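# Move culture plate B38's lid from nest N1 to N2

## Task

Lift the lid from culture plate B38, which rests in plate nest N1, and place that lid in plate nest N2 so it lies flat within the locators with its top facing up; B38 itself has to remain flat within N1's locators. Both must stay that way without the robot holding them, so open the gripper and move the arm away at the end.

## Robot and tools

Robot: a single four-axis plate mover. Its joints, base to gripper, are lift (0.000 to 0.550 m), shoulder (-2.000 to 2.000 rad), elbow (-2.800 to 2.800 rad) and wrist yaw (-12.566 to 12.566 rad). The gripper always stays level and cannot tilt. Its two fingers point along the gripper's +x axis and close along its y axis. The controlled point, end_effector_position, lies midway between the rubber pads, roughly 2 to 3 cm short of the fingertips. Keep the elbow angle at least 0.4 rad away from 0, or the arm may fold and fault.

Frames: results report the gripper in the scene frame, with the origin on the table top under the arm's base, +z up, and +y to the left when facing along +x. Position is in metres, orientation as a wxyz quaternion. The reported position can be slightly wrong, more so at long reach. Commands, however, are given in the gripper's own axes.

The one camera is cam_wrist (504x504). Pictures come with execute_actions results unless you pass "pictures": false.

Tools:
- execute_actions, argument "actions": a list holding one item or nothing. An empty list just reports the state. An item {"rows": [[...]], "steps": n} runs up to 15 control steps of 1/30 s each (15 if steps is omitted); there can be 1 to 15 rows, each used for one step, and the last row repeats to fill the remaining steps. An item {"steps": n} with no rows is a wait of up to 300 steps, counted from the previous result, so your reply time is included.
- Each row has 5 numbers in [-1, 1]: dx, dy, dz, rz, opening. The first four are an offset, in gripper axes, from the gripper pose in the latest result that showed one (before any such result in the scene, or for a second call within one reply, from where the robot is when the action begins). Every row in an action is measured from that same pose, not from the row before. Scale: 1.0 equals 0.6 m for dx, dy, dz and 180 degrees for rz; rz turns from +x toward +y. Opening is absolute, not an offset: +1 is fully open (0.140 m gap), -1 is closed (still 0.066 m gap). Closing fully takes at least about 0.6 s. All-zero offsets are not a pause; they pull the gripper back to the reference pose.
- move, arguments "target" (one 5-number row, same layout and reference as above) and optional "speed" (path top speed in m/s, 0.002 to 0.5, default 0.25; turning capped at twice that in rad/s). It drives a straight path lasting 0.5 to 10 s; longer paths stop after 10 s short of the target. It turns the shorter way. The opening is sent when the move starts. The path starts once the robot is still, or after 3 s at most. It ignores obstacles, the hand can lag, drift or overshoot the set speed (worst with the arm nearly straight). Its result adds a "move:" line: done (at rest near target), or off_target, moving, held, fault; it also gives the distance left to target. limits=paced means the sent pose got clipped; limits=held means a check blocked some steps, after which the arm may speed up sharply.
- wait, argument "seconds" (0 to 10): lets time pass without new commands.
- zoom_image, arguments "camera" ("cam_wrist") and "region" [x0, y0, x1, y1] in image pixels from the top-left, at most 504 by 504: a closer look at the latest image.
- finished_scene, argument "scene" (the current scene number): ends the scene irreversibly and reports success. Call it only once the lid is placed, released and the arm is clear.

Motion details: each step the commanded pose is clipped to 70 mm and 16 degrees from the measured pose. After an action ends the arm only continues to that last clipped pose, so large moves need follow-up commands; check the result pose. Since offsets come from the measured pose, repeating a small offset into something rigid does not press harder, but into something yielding it goes deeper. Joints slow and stop together; reversing a motion stops them all first. A "Hand target" line shows where the controller is now heading.

Result lines: the state line (pose), Joint positions (lift, shoulder, elbow, wrist yaw, then pad gap in m), grip_measured (finger opening on the command scale; may be off by about 1 mm consistently). "pose unreachable" means the clearance check altered or blocked the command; HELD marks steps where the row was not fully sent. MOTOR HOT appears from 85 °C; at 100 °C an OVER-TEMPERATURE FAULT brakes the arm until it cools, so avoid holding loads idly for long.

Gripping: to hold something, command an opening below grip_measured; about 0.04 below is firm, less is gentler. Each pad pushes up to about 18 N; a fast close can squeeze harder.

Cautions: a contact torque reaching a joint's limit (lift 52.8 N, shoulder 7.92 N m, elbow 3.96 N m, wrist yaw 1.32 N m, held weight included) stops the arm for 10 s and drops the rest of the call. Faster moves and targets set deeper past contact hit harder. Avoid drops, slips, slams and hard pushes, and never let anything leave the table, which ends the scene. A held part may occasionally be tugged and loose items nudged, so confirm placements with the camera before releasing and retreating.

Each tool is called after "Call:" by a JSON object that holds its "method" and its "body".

## Session

Call:
{"method": "execute_actions", "body": {"actions": []}}

Scene clock: 0.00 s of 7200.00 s.
end_effector_position=(+0.5672, +0.2261, +0.0882) grip_measured=+0.99 end_effector_quat_wxyz=(+0.866, +0.000, +0.000, -0.500)
Joint positions: [ 0.083  1.214  2.29  -4.551  0.14 ]
Hand target: +0.567, +0.226, +0.088; +0.866, +0.000, +0.000, -0.500

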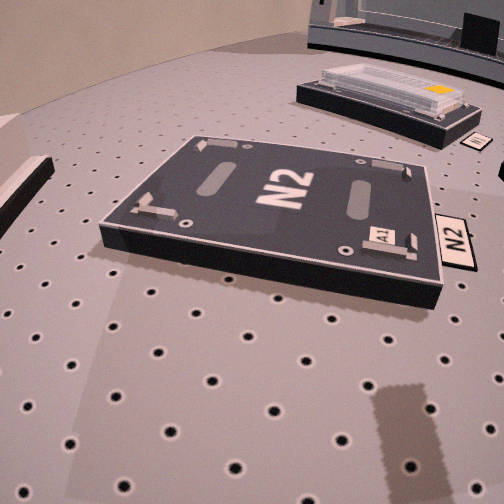

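Call:
{"method": "zoom_image", "body": {"camera": "cam_wrist", "region": [280, 40, 504, 180]}}

Call:
{"method": "move", "body": {"target": [0,0,0.15,0,1]}}

Region (280, 40, 504, 180) of cam_wrist's 504x504 image, scaled by 2.250, with more detail than that image has; it fills the top 315 rows of this view, and the rest is white.

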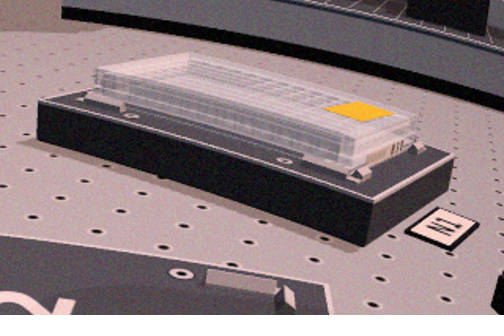

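Scene clock: 8.17 s of 7200.00 s.
end_effector_position=(+0.5672, +0.2262, +0.1782) grip_measured=+0.99 end_effector_quat_wxyz=(+0.866, +0.000, +0.000, -0.500)
Joint positions: [ 0.173  1.214  2.29  -4.551  0.14 ]
Hand target: +0.567, +0.226, +0.178; +0.866, +0.000, +0.000, -0.500
Off the commanded pose: 0.000 m, 0 deg.
After step 90, 4.37 s passed at rest.
move: done

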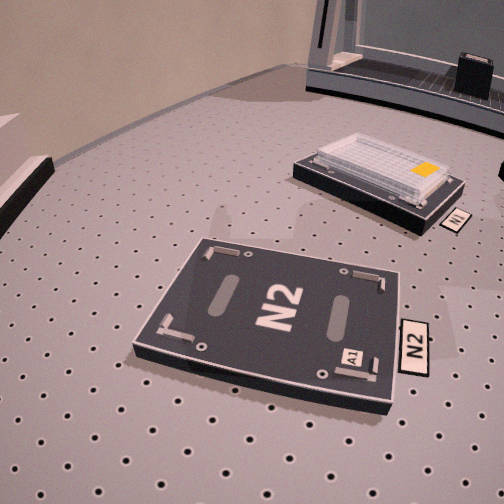

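Call:
{"method": "move", "body": {"target": [0,0,0,0,-1]}}

Scene clock: 33.00 s of 7200.00 s.
end_effector_position=(+0.5672, +0.2262, +0.1782) grip_measured=-1.00 end_effector_quat_wxyz=(+0.866, +0.000, +0.000, -0.500)
Joint positions: [ 0.173  1.214  2.29  -4.551  0.066]
Hand target: +0.567, +0.226, +0.178; +0.866, +0.000, +0.000, -0.500
Off the commanded pose: 0.000 m, 0 deg.
After step 90, 21.00 s passed at rest.
move: done

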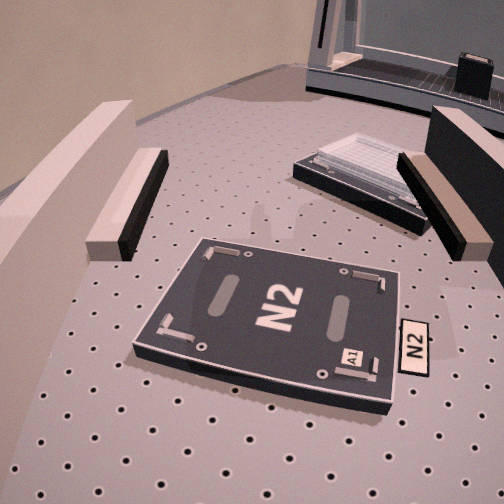

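Call:
{"method": "move", "body": {"target": [0.33,-0.396,-0.03,0.267,1], "speed": 0.4}}

Scene clock: 53.77 s of 7200.00 s.
end_effector_position=(+0.4601, -0.0642, +0.1603) grip_measured=+0.99 end_effector_quat_wxyz=(+0.995, +0.000, +0.000, -0.104)
Joint positions: [ 0.155  0.796  0.575 -1.58   0.14 ]
Hand target: +0.460, -0.064, +0.160; +0.995, +0.000, +0.000, -0.104
Off the commanded pose: 0.000 m, 0 deg.
After step 90, 15.97 s passed at rest.
move: done

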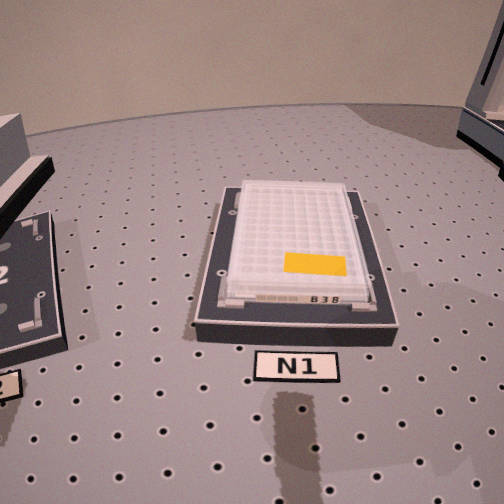

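Call:
{"method": "move", "body": {"target": [0.05,-0.031,-0.158,-0.0167,0.1]}}

Scene clock: 89.73 s of 7200.00 s.
end_effector_position=(+0.4857, -0.0886, +0.0654) grip_measured=+0.10 end_effector_quat_wxyz=(+0.991, +0.000, +0.000, -0.130)
Joint positions: [ 0.06   0.722  0.704 -1.687  0.107]
Hand target: +0.486, -0.089, +0.065; +0.991, +0.000, +0.000, -0.130
Off the commanded pose: 0.000 m, 0 deg.
After step 90, 32.13 s passed at rest.
move: done

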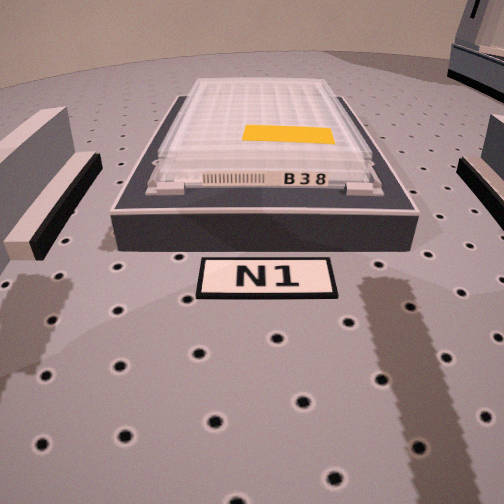

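Call:
{"method": "move", "body": {"target": [0.215,0.003,0,0,0.1]}}

Call:
{"method": "move", "body": {"target": [0,0,-0.031,0,0.1], "speed": 0.05}}

Scene clock: 98.83 s of 7200.00 s.
end_effector_position=(+0.6108, -0.1202, +0.0654) grip_measured=+0.10 end_effector_quat_wxyz=(+0.991, +0.000, +0.000, -0.130)
Joint positions: [ 0.06   0.555  1.279 -2.095  0.107]
Hand target: +0.611, -0.120, +0.065; +0.991, +0.000, +0.000, -0.130
Off the commanded pose: 0.000 m, 0 deg.
After step 90, 5.20 s passed at rest.
move: done

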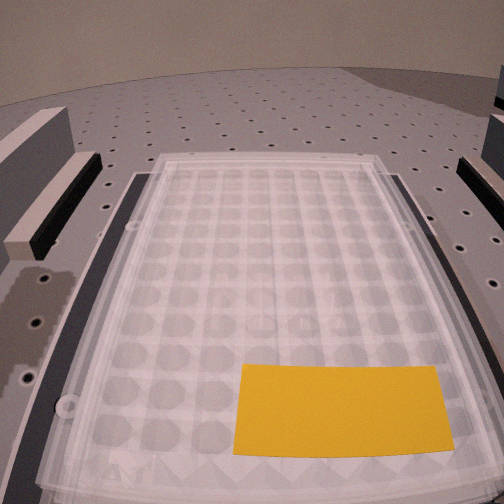

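Scene clock: 99.53 s of 7200.00 s.
end_effector_position=(+0.6107, -0.1203, +0.0468) grip_measured=+0.10 end_effector_quat_wxyz=(+0.991, +0.000, +0.000, -0.130)
Joint positions: [ 0.042  0.555  1.279 -2.095  0.107]
Hand target: +0.611, -0.120, +0.047; +0.991, +0.000, +0.000, -0.130
Off the commanded pose: 0.000 m, 0 deg.
move: done

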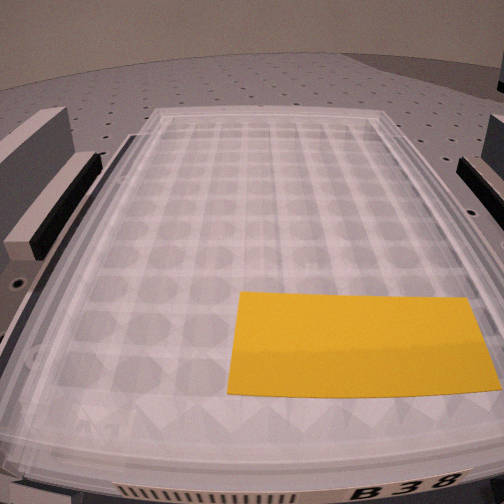

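Call:
{"method": "move", "body": {"target": [0,0,0,0,-0.4]}}

Scene clock: 105.07 s of 7200.00 s.
end_effector_position=(+0.6108, -0.1202, +0.0468) grip_measured=-0.40 end_effector_quat_wxyz=(+0.992, +0.000, +0.000, -0.130)
Joint positions: [ 0.042  0.555  1.279 -2.095  0.088]
Hand target: +0.611, -0.120, +0.047; +0.991, +0.000, +0.000, -0.130
Off the commanded pose: 0.000 m, 0 deg.
After step 90, 1.83 s passed at rest.
move: done

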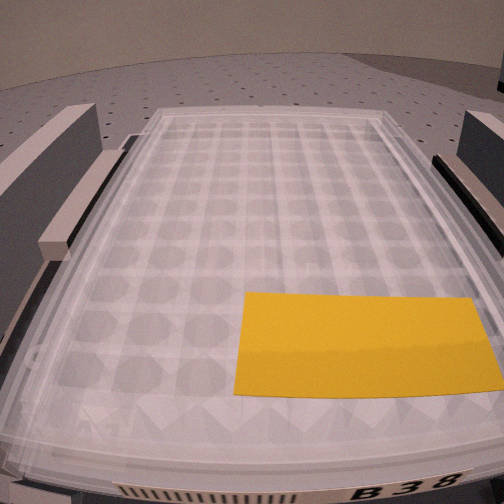

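Call:
{"method": "move", "body": {"target": [0,0.002,0,0,-0.56], "speed": 0.02}}

Scene clock: 109.33 s of 7200.00 s.
end_effector_position=(+0.6112, -0.1189, +0.0468) grip_measured=-0.50 end_effector_quat_wxyz=(+0.992, +0.000, +0.000, -0.129)
Joint positions: [ 0.042  0.559  1.28  -2.098  0.085]
Hand target: +0.611, -0.119, +0.047; +0.992, +0.000, +0.000, -0.130
Off the commanded pose: 0.000 m, 0 deg.
After step 90, 0.57 s passed at rest.
move: done

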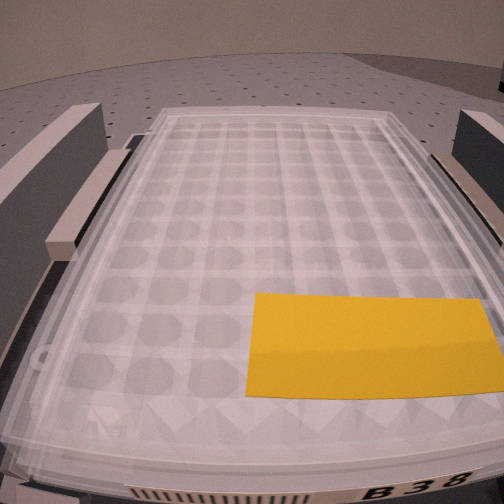

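Gripped at -0.50. Lifting slowly to confirm that only the lid rises.

Call:
{"method": "move", "body": {"target": [0,0,0.04,0,-0.56], "speed": 0.02}}

Scene clock: 113.87 s of 7200.00 s.
end_effector_position=(+0.6112, -0.1188, +0.0708) grip_measured=-0.50 end_effector_quat_wxyz=(+0.992, +0.000, +0.000, -0.129)
Joint positions: [ 0.066  0.559  1.28  -2.098  0.085]
Hand target: +0.611, -0.119, +0.071; +0.992, +0.000, +0.000, -0.129
Off the commanded pose: 0.000 m, 0 deg.
After step 90, 0.10 s passed at rest.
move: done

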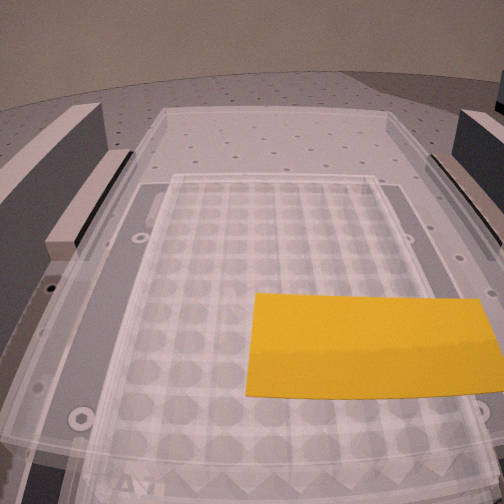

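Call:
{"method": "move", "body": {"target": [-0.261,0.305,0.08,0.167,-0.56], "speed": 0.15}}

Scene clock: 126.77 s of 7200.00 s.
end_effector_position=(+0.5069, +0.0985, +0.1188) grip_measured=-0.50 end_effector_quat_wxyz=(+0.991, +0.000, +0.000, +0.133)
Joint positions: [ 0.114  1.294  0.802 -1.83   0.085]
Hand target: +0.507, +0.098, +0.119; +0.991, +0.000, +0.000, +0.132
Off the commanded pose: 0.000 m, 0 deg.
After step 90, 7.80 s passed at rest.
move: done

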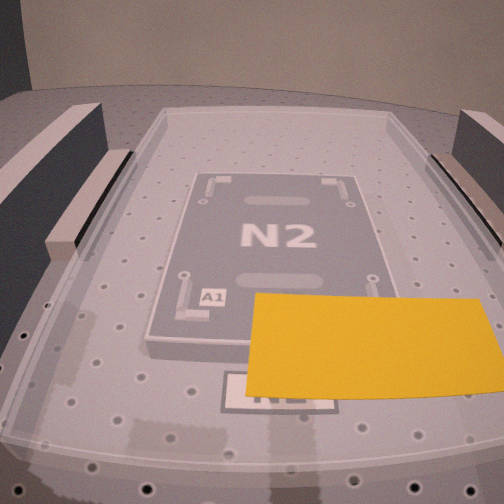

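Call:
{"method": "move", "body": {"target": [0.17,-0.0125,-0.07,-0.011,-0.56], "speed": 0.1}}

Scene clock: 137.83 s of 7200.00 s.
end_effector_position=(+0.6073, +0.1181, +0.0768) grip_measured=-0.50 end_effector_quat_wxyz=(+0.993, +0.000, +0.000, +0.116)
Joint positions: [ 0.072  1.118  1.261 -2.147  0.085]
Hand target: +0.607, +0.118, +0.077; +0.993, +0.000, +0.000, +0.115
Off the commanded pose: 0.000 m, 0 deg.
After step 90, 6.67 s passed at rest.
move: done

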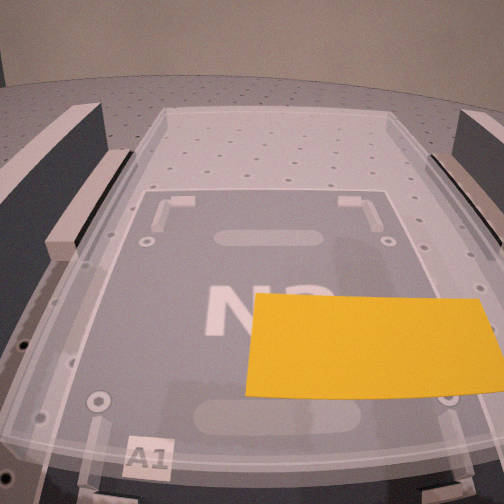

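Call:
{"method": "move", "body": {"target": [0,0,-0.01,0,-0.56], "speed": 0.03}}

Scene clock: 148.93 s of 7200.00 s.
end_effector_position=(+0.6073, +0.1180, +0.0708) grip_measured=-0.50 end_effector_quat_wxyz=(+0.993, +0.000, +0.000, +0.116)
Joint positions: [ 0.066  1.118  1.261 -2.147  0.085]
Hand target: +0.607, +0.118, +0.071; +0.993, +0.000, +0.000, +0.116
Off the commanded pose: 0.000 m, 0 deg.
After step 90, 7.40 s passed at rest.
move: done

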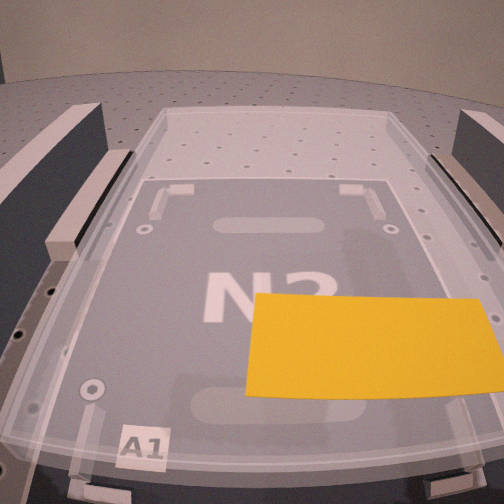

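Call:
{"method": "move", "body": {"target": [0.012,0.0033,0,0,-0.56], "speed": 0.03}}

Scene clock: 162.27 s of 7200.00 s.
end_effector_position=(+0.6138, +0.1217, +0.0708) grip_measured=-0.50 end_effector_quat_wxyz=(+0.993, +0.000, +0.000, +0.116)
Joint positions: [ 0.066  1.109  1.296 -2.173  0.085]
Hand target: +0.614, +0.122, +0.071; +0.993, +0.000, +0.000, +0.116
Off the commanded pose: 0.000 m, 0 deg.
After step 90, 9.63 s passed at rest.
move: done

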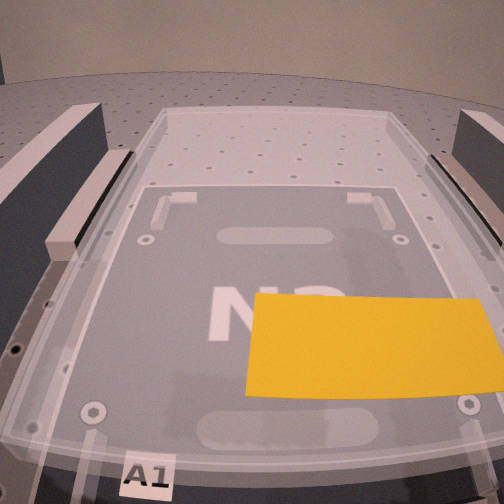

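Call:
{"method": "move", "body": {"target": [0.003,0,-0.027,0,-0.56], "speed": 0.02}}

Scene clock: 170.10 s of 7200.00 s.
end_effector_position=(+0.6155, +0.1222, +0.0545) grip_measured=-0.50 end_effector_quat_wxyz=(+0.993, +0.000, +0.000, +0.116)
Joint positions: [ 0.049  1.105  1.305 -2.178  0.085]
Hand target: +0.616, +0.122, +0.055; +0.993, +0.000, +0.000, +0.116
Off the commanded pose: 0.000 m, 0 deg.
After step 90, 3.80 s passed at rest.
move: done

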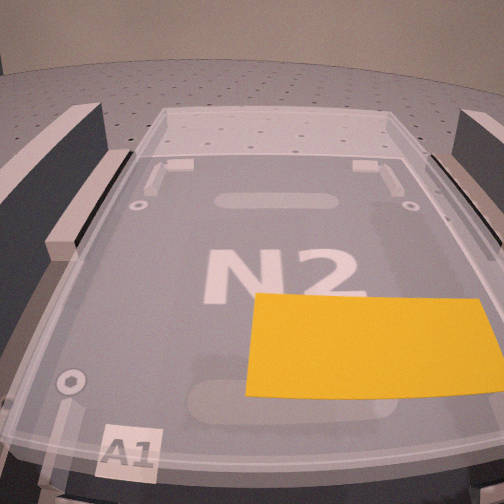

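Call:
{"method": "move", "body": {"target": [-0.001,0,-0.016,0,-0.56], "speed": 0.01}}

Scene clock: 178.53 s of 7200.00 s.
end_effector_position=(+0.6150, +0.1220, +0.0449) grip_measured=-0.50 end_effector_quat_wxyz=(+0.993, +0.000, +0.000, +0.116)
Joint positions: [ 0.04   1.107  1.302 -2.177  0.085]
Hand target: +0.615, +0.122, +0.045; +0.993, +0.000, +0.000, +0.116
Off the commanded pose: 0.000 m, 0 deg.
After step 90, 4.27 s passed at rest.
move: done

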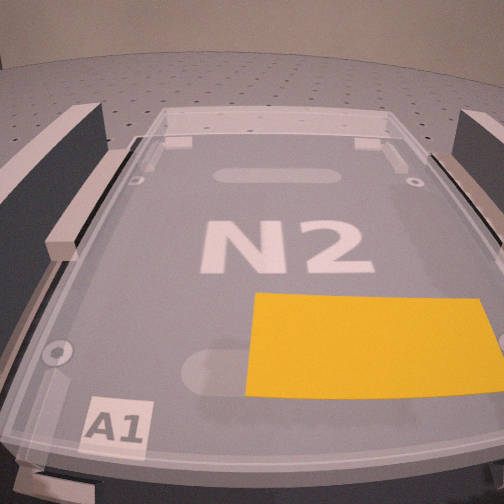

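Call:
{"method": "zoom_image", "body": {"camera": "cam_wrist", "region": [100, 90, 460, 230]}}

Call:
{"method": "move", "body": {"target": [0,0,-0.008,0,-0.56], "speed": 0.005}}

Region (100, 90, 460, 230) of cam_wrist's 504x504 image, scaled by 1.400, with more detail than that image has.

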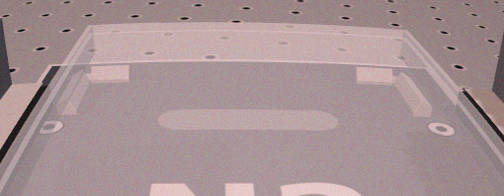

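Scene clock: 194.87 s of 7200.00 s.
end_effector_position=(+0.6150, +0.1220, +0.0401) grip_measured=-0.50 end_effector_quat_wxyz=(+0.993, +0.000, +0.000, +0.116)
Joint positions: [ 0.035  1.107  1.302 -2.177  0.085]
Hand target: +0.615, +0.122, +0.040; +0.993, +0.000, +0.000, +0.116
Off the commanded pose: 0.000 m, 0 deg.
After step 90, 12.17 s passed at rest.
move: done

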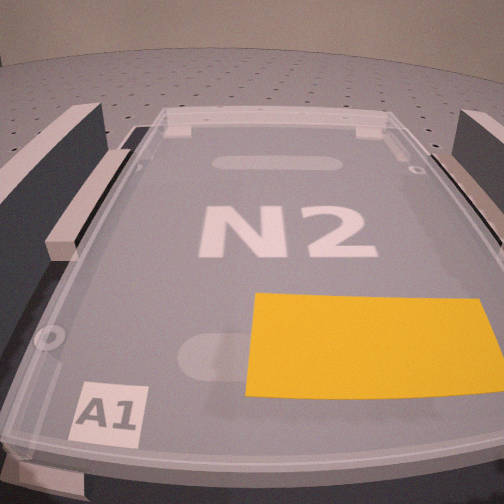

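Call:
{"method": "move", "body": {"target": [0,0,-0.006,0,-0.56], "speed": 0.005}}

Scene clock: 202.07 s of 7200.00 s.
end_effector_position=(+0.6150, +0.1220, +0.0367) grip_measured=-0.50 end_effector_quat_wxyz=(+0.993, +0.000, +0.000, +0.116)
Joint positions: [ 0.032  1.107  1.302 -2.177  0.085]
Hand target: +0.615, +0.122, +0.037; +0.993, +0.000, +0.000, +0.116
Off the commanded pose: 0.000 m, 0 deg.
After step 90, 3.27 s passed at rest.
move: done

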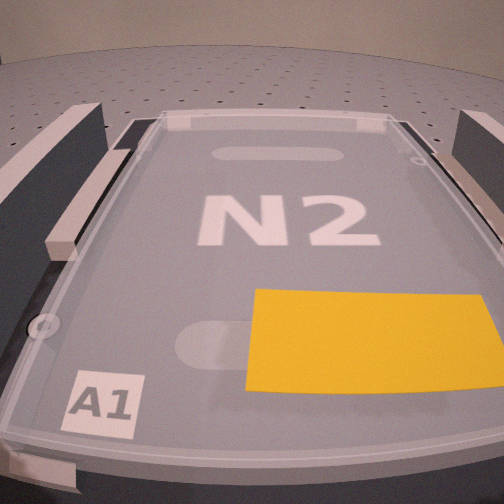

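Call:
{"method": "move", "body": {"target": [0,0,0,0,0.0]}}

Call:
{"method": "move", "body": {"target": [-0.2,0,0.1,0,0.0], "speed": 0.15}}

Scene clock: 207.20 s of 7200.00 s.
end_effector_position=(+0.6150, +0.1220, +0.0367) grip_measured=+0.00 end_effector_quat_wxyz=(+0.993, +0.000, +0.000, +0.116)
Joint positions: [ 0.032  1.107  1.302 -2.177  0.103]
Hand target: +0.615, +0.122, +0.037; +0.993, +0.000, +0.000, +0.116
Off the commanded pose: 0.000 m, 0 deg.
After step 90, 1.43 s passed at rest.
move: done

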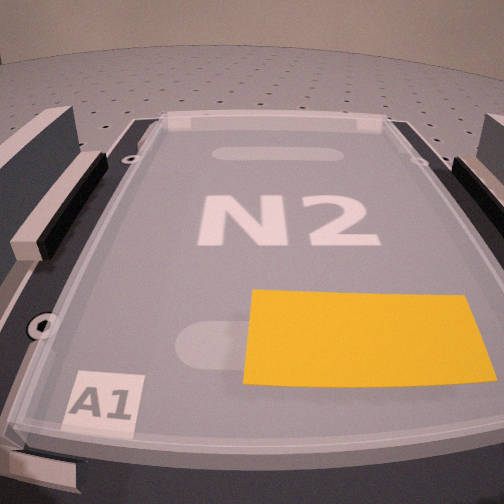

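Scene clock: 208.40 s of 7200.00 s.
end_effector_position=(+0.4982, +0.0944, +0.0968) grip_measured=+0.00 end_effector_quat_wxyz=(+0.993, +0.000, +0.000, +0.116)
Joint positions: [ 0.092  1.321  0.763 -1.852  0.103]
Hand target: +0.498, +0.094, +0.097; +0.993, +0.000, +0.000, +0.116
Off the commanded pose: 0.000 m, 0 deg.
move: done

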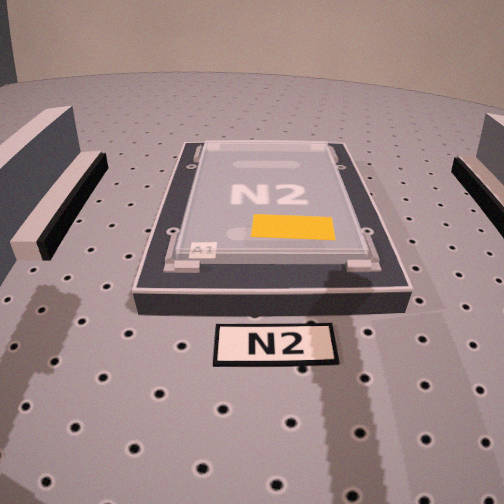

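Call:
{"method": "zoom_image", "body": {"camera": "cam_wrist", "region": [130, 125, 420, 320]}}

Region (130, 125, 420, 320) of cam_wrist's 504x504 image, scaled by 1.738, with more detail than that image has; it fills the top 339 rows of this view, and the rest is white.

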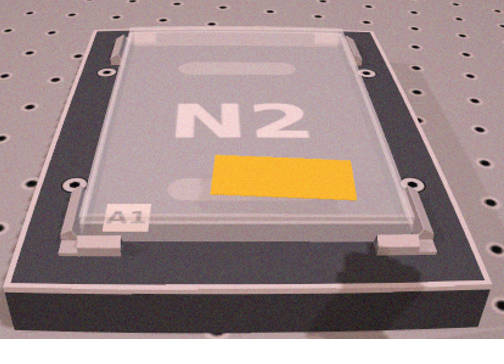

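The lid looks seated inside all four locators.

Call:
{"method": "finished_scene", "body": {"scene": 1}}

The scene is finished: the task was done.


## Next scene

The same job, from a new start.

Call:
{"method": "execute_actions", "body": {"actions": []}}

Scene clock: 0.00 s of 7200.00 s.
end_effector_position=(+0.5929, -0.1024, +0.1973) grip_measured=+0.99 end_effector_quat_wxyz=(+0.943, +0.000, +0.000, +0.333)
Joint positions: [ 0.192  0.17   1.539 -1.029  0.14 ]
Hand target: +0.593, -0.102, +0.197; +0.943, +0.000, +0.000, +0.333

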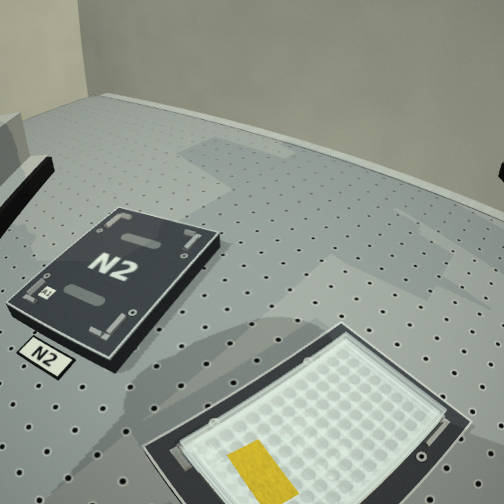

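Call:
{"method": "move", "body": {"target": [-0.105,0.128,-0.125,-0.294,0.1], "speed": 0.3}}

Scene clock: 12.87 s of 7200.00 s.
end_effector_position=(+0.4957, -0.0821, +0.1222) grip_measured=+0.10 end_effector_quat_wxyz=(+0.993, +0.000, +0.000, -0.122)
Joint positions: [ 0.117  0.75   0.737 -1.732  0.107]
Hand target: +0.496, -0.082, +0.122; +0.993, +0.000, +0.000, -0.122
Off the commanded pose: 0.000 m, 0 deg.
After step 90, 7.97 s passed at rest.
move: done

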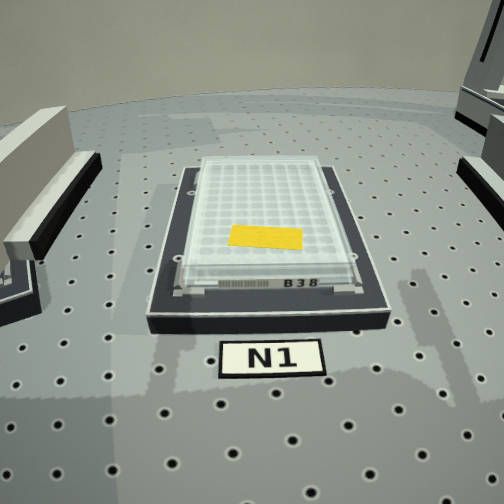

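Call:
{"method": "move", "body": {"target": [0.203,0.002,-0.095,0.005,0.1], "speed": 0.15}}

Call:
{"method": "move", "body": {"target": [0,0,-0.031,0,0.1], "speed": 0.05}}

Scene clock: 19.97 s of 7200.00 s.
end_effector_position=(+0.6142, -0.1103, +0.0652) grip_measured=+0.10 end_effector_quat_wxyz=(+0.994, +0.000, +0.000, -0.114)
Joint positions: [ 0.06   0.572  1.283 -2.084  0.107]
Hand target: +0.614, -0.110, +0.065; +0.993, +0.000, +0.000, -0.114
Off the commanded pose: 0.000 m, 0 deg.
After step 90, 2.90 s passed at rest.
move: done

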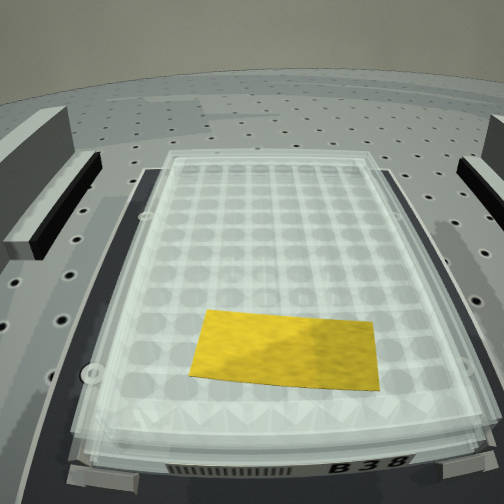

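Scene clock: 20.67 s of 7200.00 s.
end_effector_position=(+0.6142, -0.1103, +0.0465) grip_measured=+0.10 end_effector_quat_wxyz=(+0.994, +0.000, +0.000, -0.114)
Joint positions: [ 0.042  0.572  1.283 -2.084  0.107]
Hand target: +0.614, -0.110, +0.047; +0.994, +0.000, +0.000, -0.114
Off the commanded pose: 0.000 m, 0 deg.
move: done

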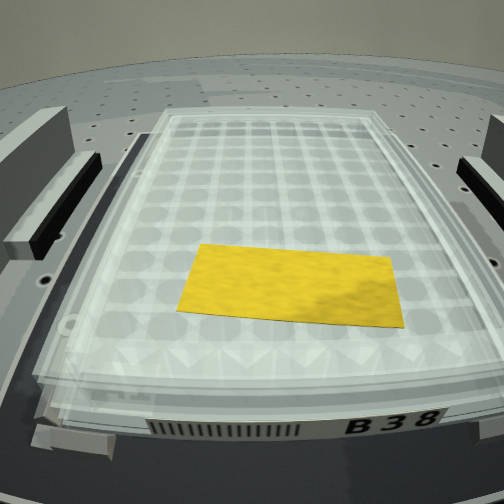

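Call:
{"method": "move", "body": {"target": [0.012,0,0,0,-0.35], "speed": 0.02}}

Scene clock: 30.30 s of 7200.00 s.
end_effector_position=(+0.6212, -0.1119, +0.0465) grip_measured=-0.35 end_effector_quat_wxyz=(+0.994, +0.000, +0.000, -0.113)
Joint positions: [ 0.042  0.559  1.319 -2.105  0.09 ]
Hand target: +0.621, -0.112, +0.047; +0.994, +0.000, +0.000, -0.114
Off the commanded pose: 0.000 m, 0 deg.
After step 90, 5.93 s passed at rest.
move: done

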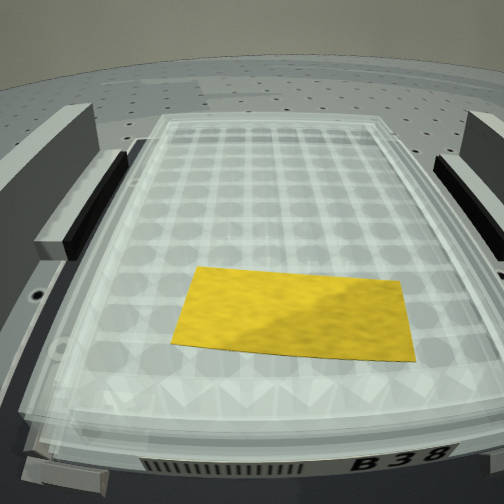

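Call:
{"method": "move", "body": {"target": [0.005,0,-0.004,0,-0.35], "speed": 0.01}}

Scene clock: 38.07 s of 7200.00 s.
end_effector_position=(+0.6242, -0.1124, +0.0442) grip_measured=-0.35 end_effector_quat_wxyz=(+0.994, +0.000, +0.000, -0.113)
Joint positions: [ 0.039  0.554  1.333 -2.114  0.09 ]
Hand target: +0.624, -0.113, +0.044; +0.994, +0.000, +0.000, -0.113
Off the commanded pose: 0.000 m, 0 deg.
After step 90, 4.07 s passed at rest.
move: done

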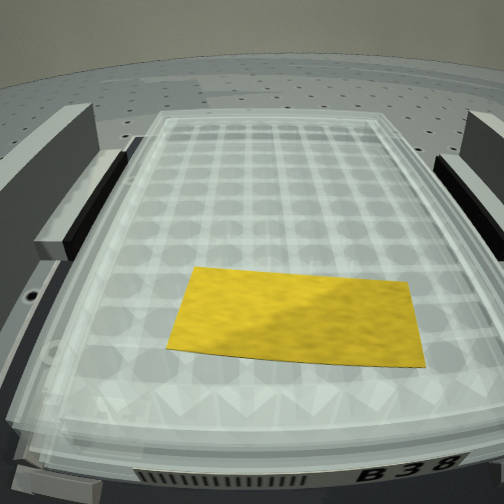

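Now it matches the scene 1 view. Closing the grip.

Call:
{"method": "move", "body": {"target": [0,0,0,0,-0.56]}}

Call:
{"method": "move", "body": {"target": [0,0,0.04,0,-0.56], "speed": 0.03}}

Scene clock: 42.33 s of 7200.00 s.
end_effector_position=(+0.6242, -0.1124, +0.0442) grip_measured=-0.50 end_effector_quat_wxyz=(+0.994, +0.000, +0.000, -0.113)
Joint positions: [ 0.039  0.554  1.333 -2.114  0.085]
Hand target: +0.624, -0.112, +0.044; +0.994, +0.000, +0.000, -0.113
Off the commanded pose: 0.000 m, 0 deg.
After step 90, 0.57 s passed at rest.
move: done

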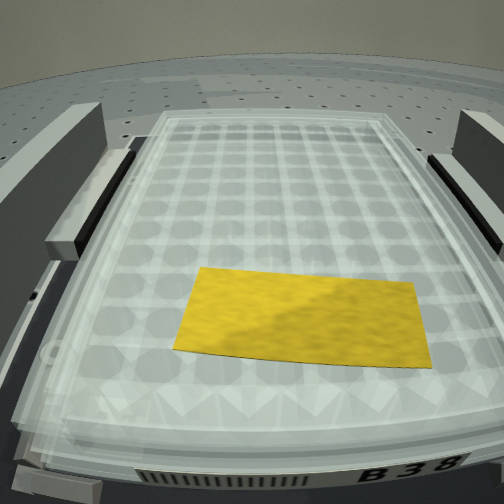

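Scene clock: 43.37 s of 7200.00 s.
end_effector_position=(+0.6242, -0.1124, +0.0682) grip_measured=-0.50 end_effector_quat_wxyz=(+0.994, +0.000, +0.000, -0.113)
Joint positions: [ 0.063  0.554  1.333 -2.114  0.085]
Hand target: +0.624, -0.112, +0.068; +0.994, +0.000, +0.000, -0.113
Off the commanded pose: 0.000 m, 0 deg.
move: done

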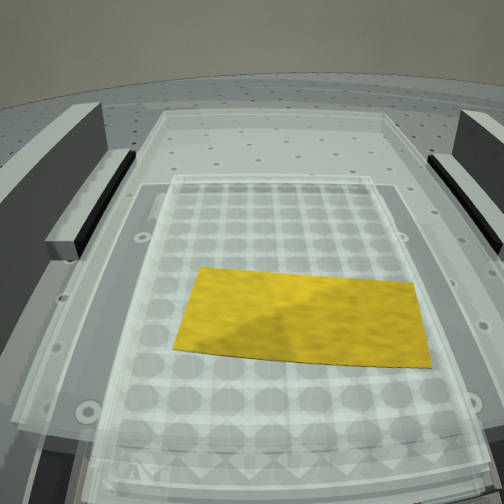

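Call:
{"method": "move", "body": {"target": [-0.196,0.249,0.083,0.172,-0.56], "speed": 0.2}}

Scene clock: 54.43 s of 7200.00 s.
end_effector_position=(+0.5433, +0.0599, +0.1181) grip_measured=-0.50 end_effector_quat_wxyz=(+0.988, +0.000, +0.000, +0.156)
Joint positions: [ 0.113  1.024  0.929 -1.64   0.085]
Hand target: +0.543, +0.060, +0.118; +0.988, +0.000, +0.000, +0.156
Off the commanded pose: 0.000 m, 0 deg.
After step 90, 6.40 s passed at rest.
move: done

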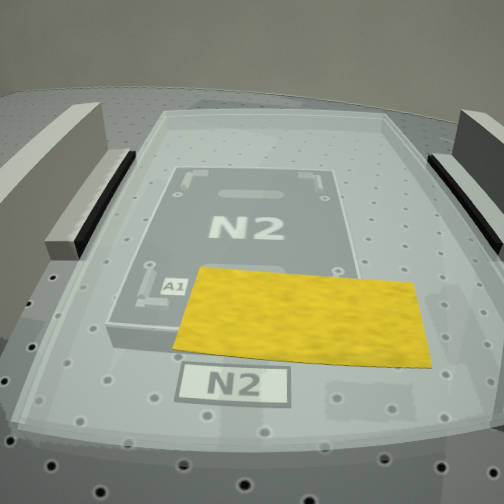

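Call:
{"method": "move", "body": {"target": [0.198,0.02,-0.083,-0.017,-0.56], "speed": 0.12}}

Scene clock: 63.33 s of 7200.00 s.
end_effector_position=(+0.6526, +0.1081, +0.0682) grip_measured=-0.50 end_effector_quat_wxyz=(+0.991, +0.000, +0.000, +0.130)
Joint positions: [ 0.063  0.958  1.469 -2.166  0.085]
Hand target: +0.653, +0.108, +0.068; +0.992, +0.000, +0.000, +0.130
Off the commanded pose: 0.000 m, 0 deg.
After step 90, 4.53 s passed at rest.
move: done

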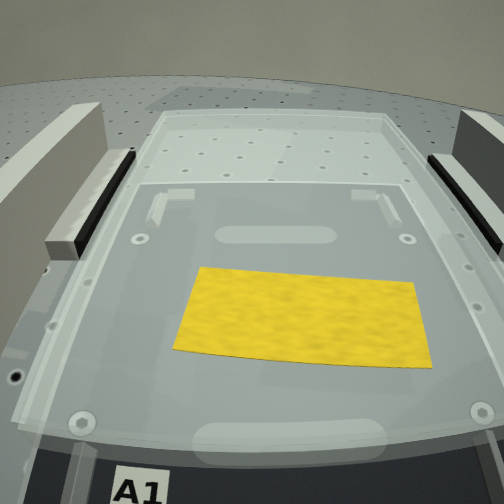

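Call:
{"method": "move", "body": {"target": [-0.003,0,-0.04,0,-0.56], "speed": 0.02}}

Scene clock: 67.87 s of 7200.00 s.
end_effector_position=(+0.6509, +0.1075, +0.0441) grip_measured=-0.50 end_effector_quat_wxyz=(+0.992, +0.000, +0.000, +0.130)
Joint positions: [ 0.039  0.962  1.46  -2.161  0.085]
Hand target: +0.651, +0.108, +0.044; +0.991, +0.000, +0.000, +0.130
Off the commanded pose: 0.000 m, 0 deg.
After step 90, 0.10 s passed at rest.
move: done

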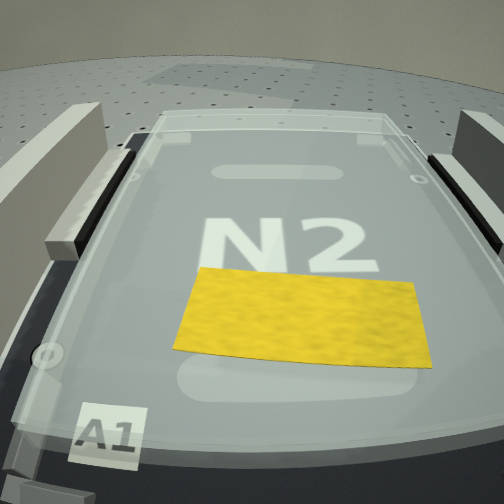

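Call:
{"method": "move", "body": {"target": [0,0,-0.009,0,-0.56], "speed": 0.006}}

Scene clock: 75.10 s of 7200.00 s.
end_effector_position=(+0.6505, +0.1073, +0.0394) grip_measured=-0.50 end_effector_quat_wxyz=(+0.991, +0.000, +0.000, +0.130)
Joint positions: [ 0.034  0.962  1.458 -2.159  0.085]
Hand target: +0.651, +0.108, +0.039; +0.992, +0.000, +0.000, +0.130
Off the commanded pose: 0.001 m, 0 deg.
After step 90, 3.10 s passed at rest.
move: done

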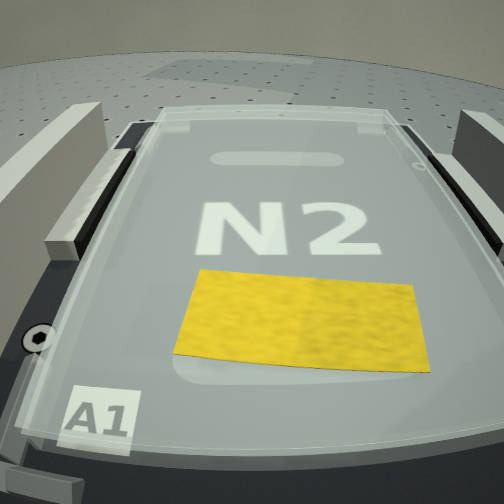

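Call:
{"method": "move", "body": {"target": [-0.003,0,0.008,0,-0.56], "speed": 0.01}}

Scene clock: 79.17 s of 7200.00 s.
end_effector_position=(+0.6488, +0.1067, +0.0442) grip_measured=-0.50 end_effector_quat_wxyz=(+0.992, +0.000, +0.000, +0.130)
Joint positions: [ 0.039  0.965  1.449 -2.153  0.085]
Hand target: +0.649, +0.107, +0.044; +0.991, +0.000, +0.000, +0.130
Off the commanded pose: 0.000 m, 0 deg.
After step 90, 0.33 s passed at rest.
move: done

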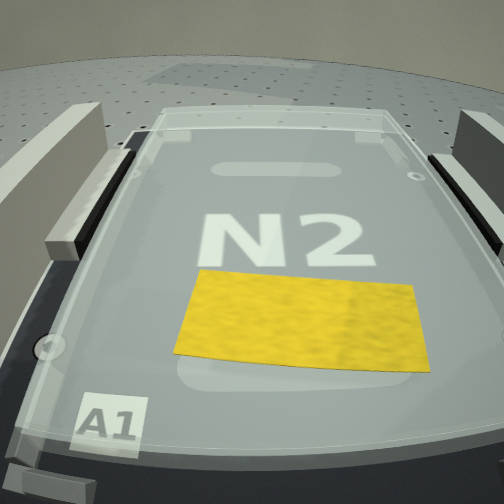

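Call:
{"method": "move", "body": {"target": [0,0,-0.008,0,-0.56], "speed": 0.006}}

Call:
{"method": "zoom_image", "body": {"camera": "cam_wrist", "region": [110, 90, 450, 200]}}

Scene clock: 85.80 s of 7200.00 s.
end_effector_position=(+0.6489, +0.1067, +0.0394) grip_measured=-0.50 end_effector_quat_wxyz=(+0.992, +0.000, +0.000, +0.130)
Joint positions: [ 0.034  0.965  1.449 -2.153  0.085]
Hand target: +0.649, +0.107, +0.039; +0.992, +0.000, +0.000, +0.130
Off the commanded pose: 0.000 m, 0 deg.
After step 90, 2.60 s passed at rest.
move: done

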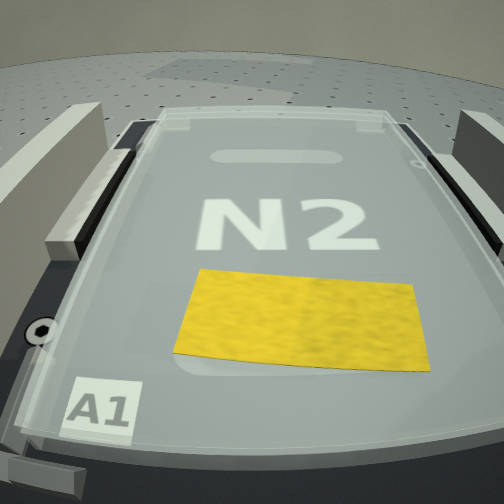

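Region (110, 90, 450, 200) of cam_wrist's 504x504 image, scaled by 1.482, with more detail than that image has; it fills the top 163 rows of this view, and the rest is white.

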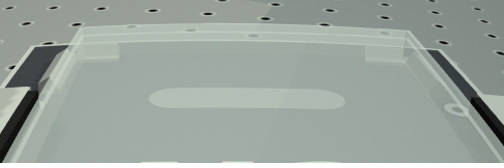

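No new tilt this time. Lowering further.

Call:
{"method": "move", "body": {"target": [0,0,-0.005,0,-0.56], "speed": 0.005}}

Scene clock: 90.47 s of 7200.00 s.
end_effector_position=(+0.6488, +0.1069, +0.0374) grip_measured=-0.50 end_effector_quat_wxyz=(+0.991, +0.000, +0.000, +0.131)
Joint positions: [ 0.032  0.965  1.449 -2.152  0.085]
Hand target: +0.649, +0.107, +0.036; +0.992, +0.000, +0.000, +0.130
Off the commanded pose: 0.001 m, 0 deg.
After step 90, 0.83 s passed at rest.
move: done

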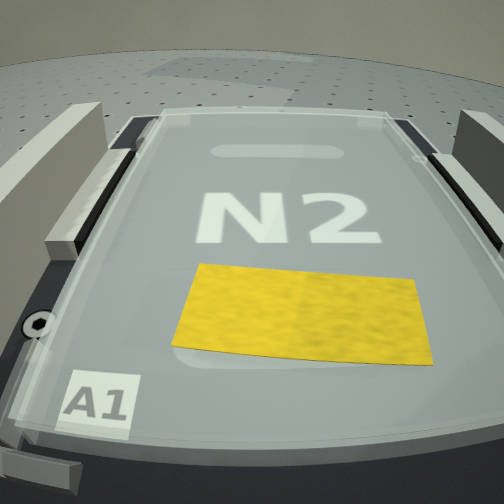

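Call:
{"method": "move", "body": {"target": [0,0,0,0,0.0]}}

Call:
{"method": "move", "body": {"target": [0,0,0.04,0,0.0], "speed": 0.1}}

Call:
{"method": "move", "body": {"target": [-0.2,0,0.06,0,0.0], "speed": 0.2}}

Call:
{"method": "zoom_image", "body": {"camera": "cam_wrist", "region": [110, 110, 440, 340]}}

Scene clock: 96.37 s of 7200.00 s.
end_effector_position=(+0.6488, +0.1069, +0.0375) grip_measured=+0.00 end_effector_quat_wxyz=(+0.991, +0.000, +0.000, +0.131)
Joint positions: [ 0.032  0.965  1.449 -2.152  0.103]
Hand target: +0.649, +0.107, +0.037; +0.991, +0.000, +0.000, +0.131
Off the commanded pose: 0.000 m, 0 deg.
After step 90, 2.20 s passed at rest.
move: done

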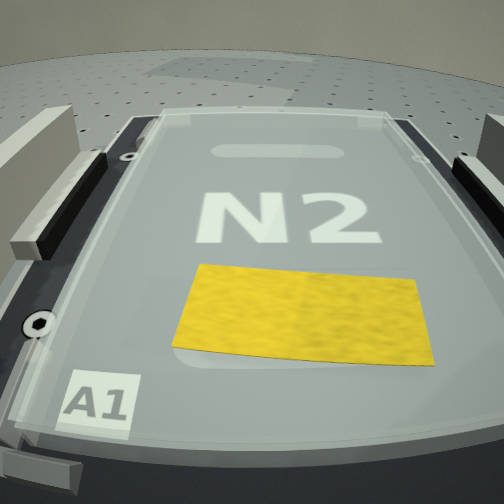

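Scene clock: 97.07 s of 7200.00 s.
end_effector_position=(+0.6488, +0.1069, +0.0615) grip_measured=+0.00 end_effector_quat_wxyz=(+0.991, +0.000, +0.000, +0.131)
Joint positions: [ 0.057  0.965  1.449 -2.152  0.103]
Hand target: +0.649, +0.107, +0.061; +0.991, +0.000, +0.000, +0.131
Off the commanded pose: 0.000 m, 0 deg.
move: done

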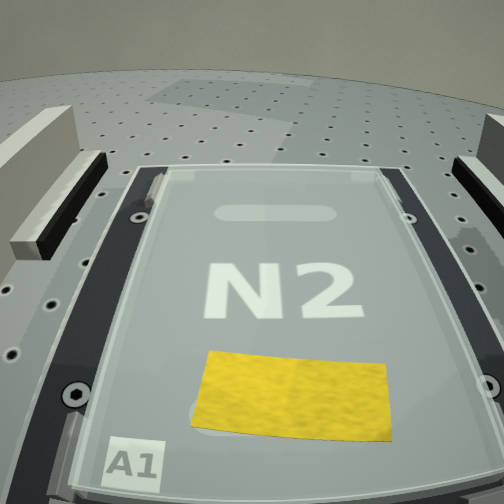

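Scene clock: 98.03 s of 7200.00 s.
end_effector_position=(+0.5329, +0.0758, +0.0976) grip_measured=+0.00 end_effector_quat_wxyz=(+0.991, +0.000, +0.000, +0.131)
Joint positions: [ 0.093  1.142  0.887 -1.768  0.103]
Hand target: +0.533, +0.076, +0.098; +0.991, +0.000, +0.000, +0.131
Off the commanded pose: 0.000 m, 0 deg.
move: done

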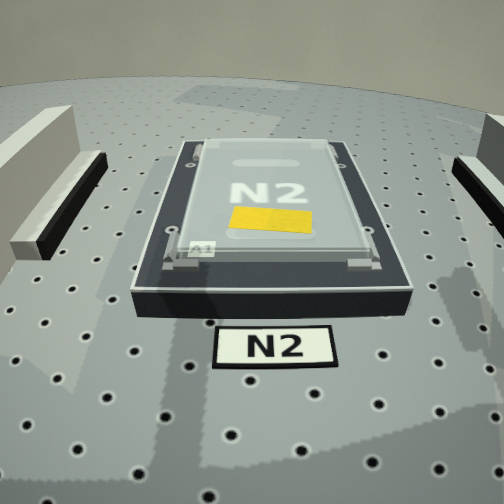

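Region (110, 110, 440, 340) of cam_wrist's 504x504 image, scaled by 1.527, with more detail than that image has; it fills the top 351 rows of this view, and the rest is white.

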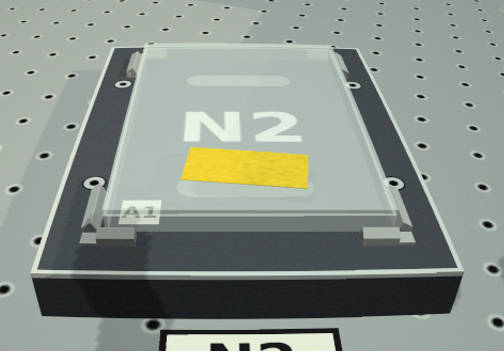

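Call:
{"method": "zoom_image", "body": {"camera": "cam_wrist", "region": [290, 125, 410, 285]}}

Call:
{"method": "zoom_image", "body": {"camera": "cam_wrist", "region": [140, 125, 260, 285]}}

Region (290, 125, 410, 285) of cam_wrist's 504x504 image, scaled by 3.150, with more detail than that image has; it fills the left 378 columns of this view, and the rest is white.

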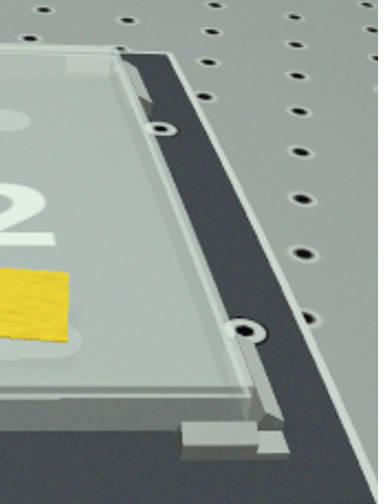

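Region (140, 125, 260, 285) of cam_wrist's 504x504 image, scaled by 3.150, with more detail than that image has; it fills the left 378 columns of this view, and the rest is white.

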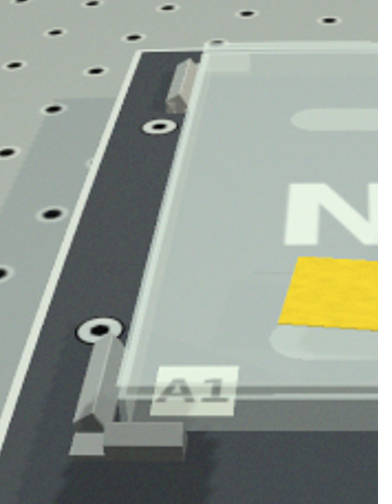

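The lid is inside all the locators and level.

Call:
{"method": "finished_scene", "body": {"scene": 2}}

The scene is finished: the task was done.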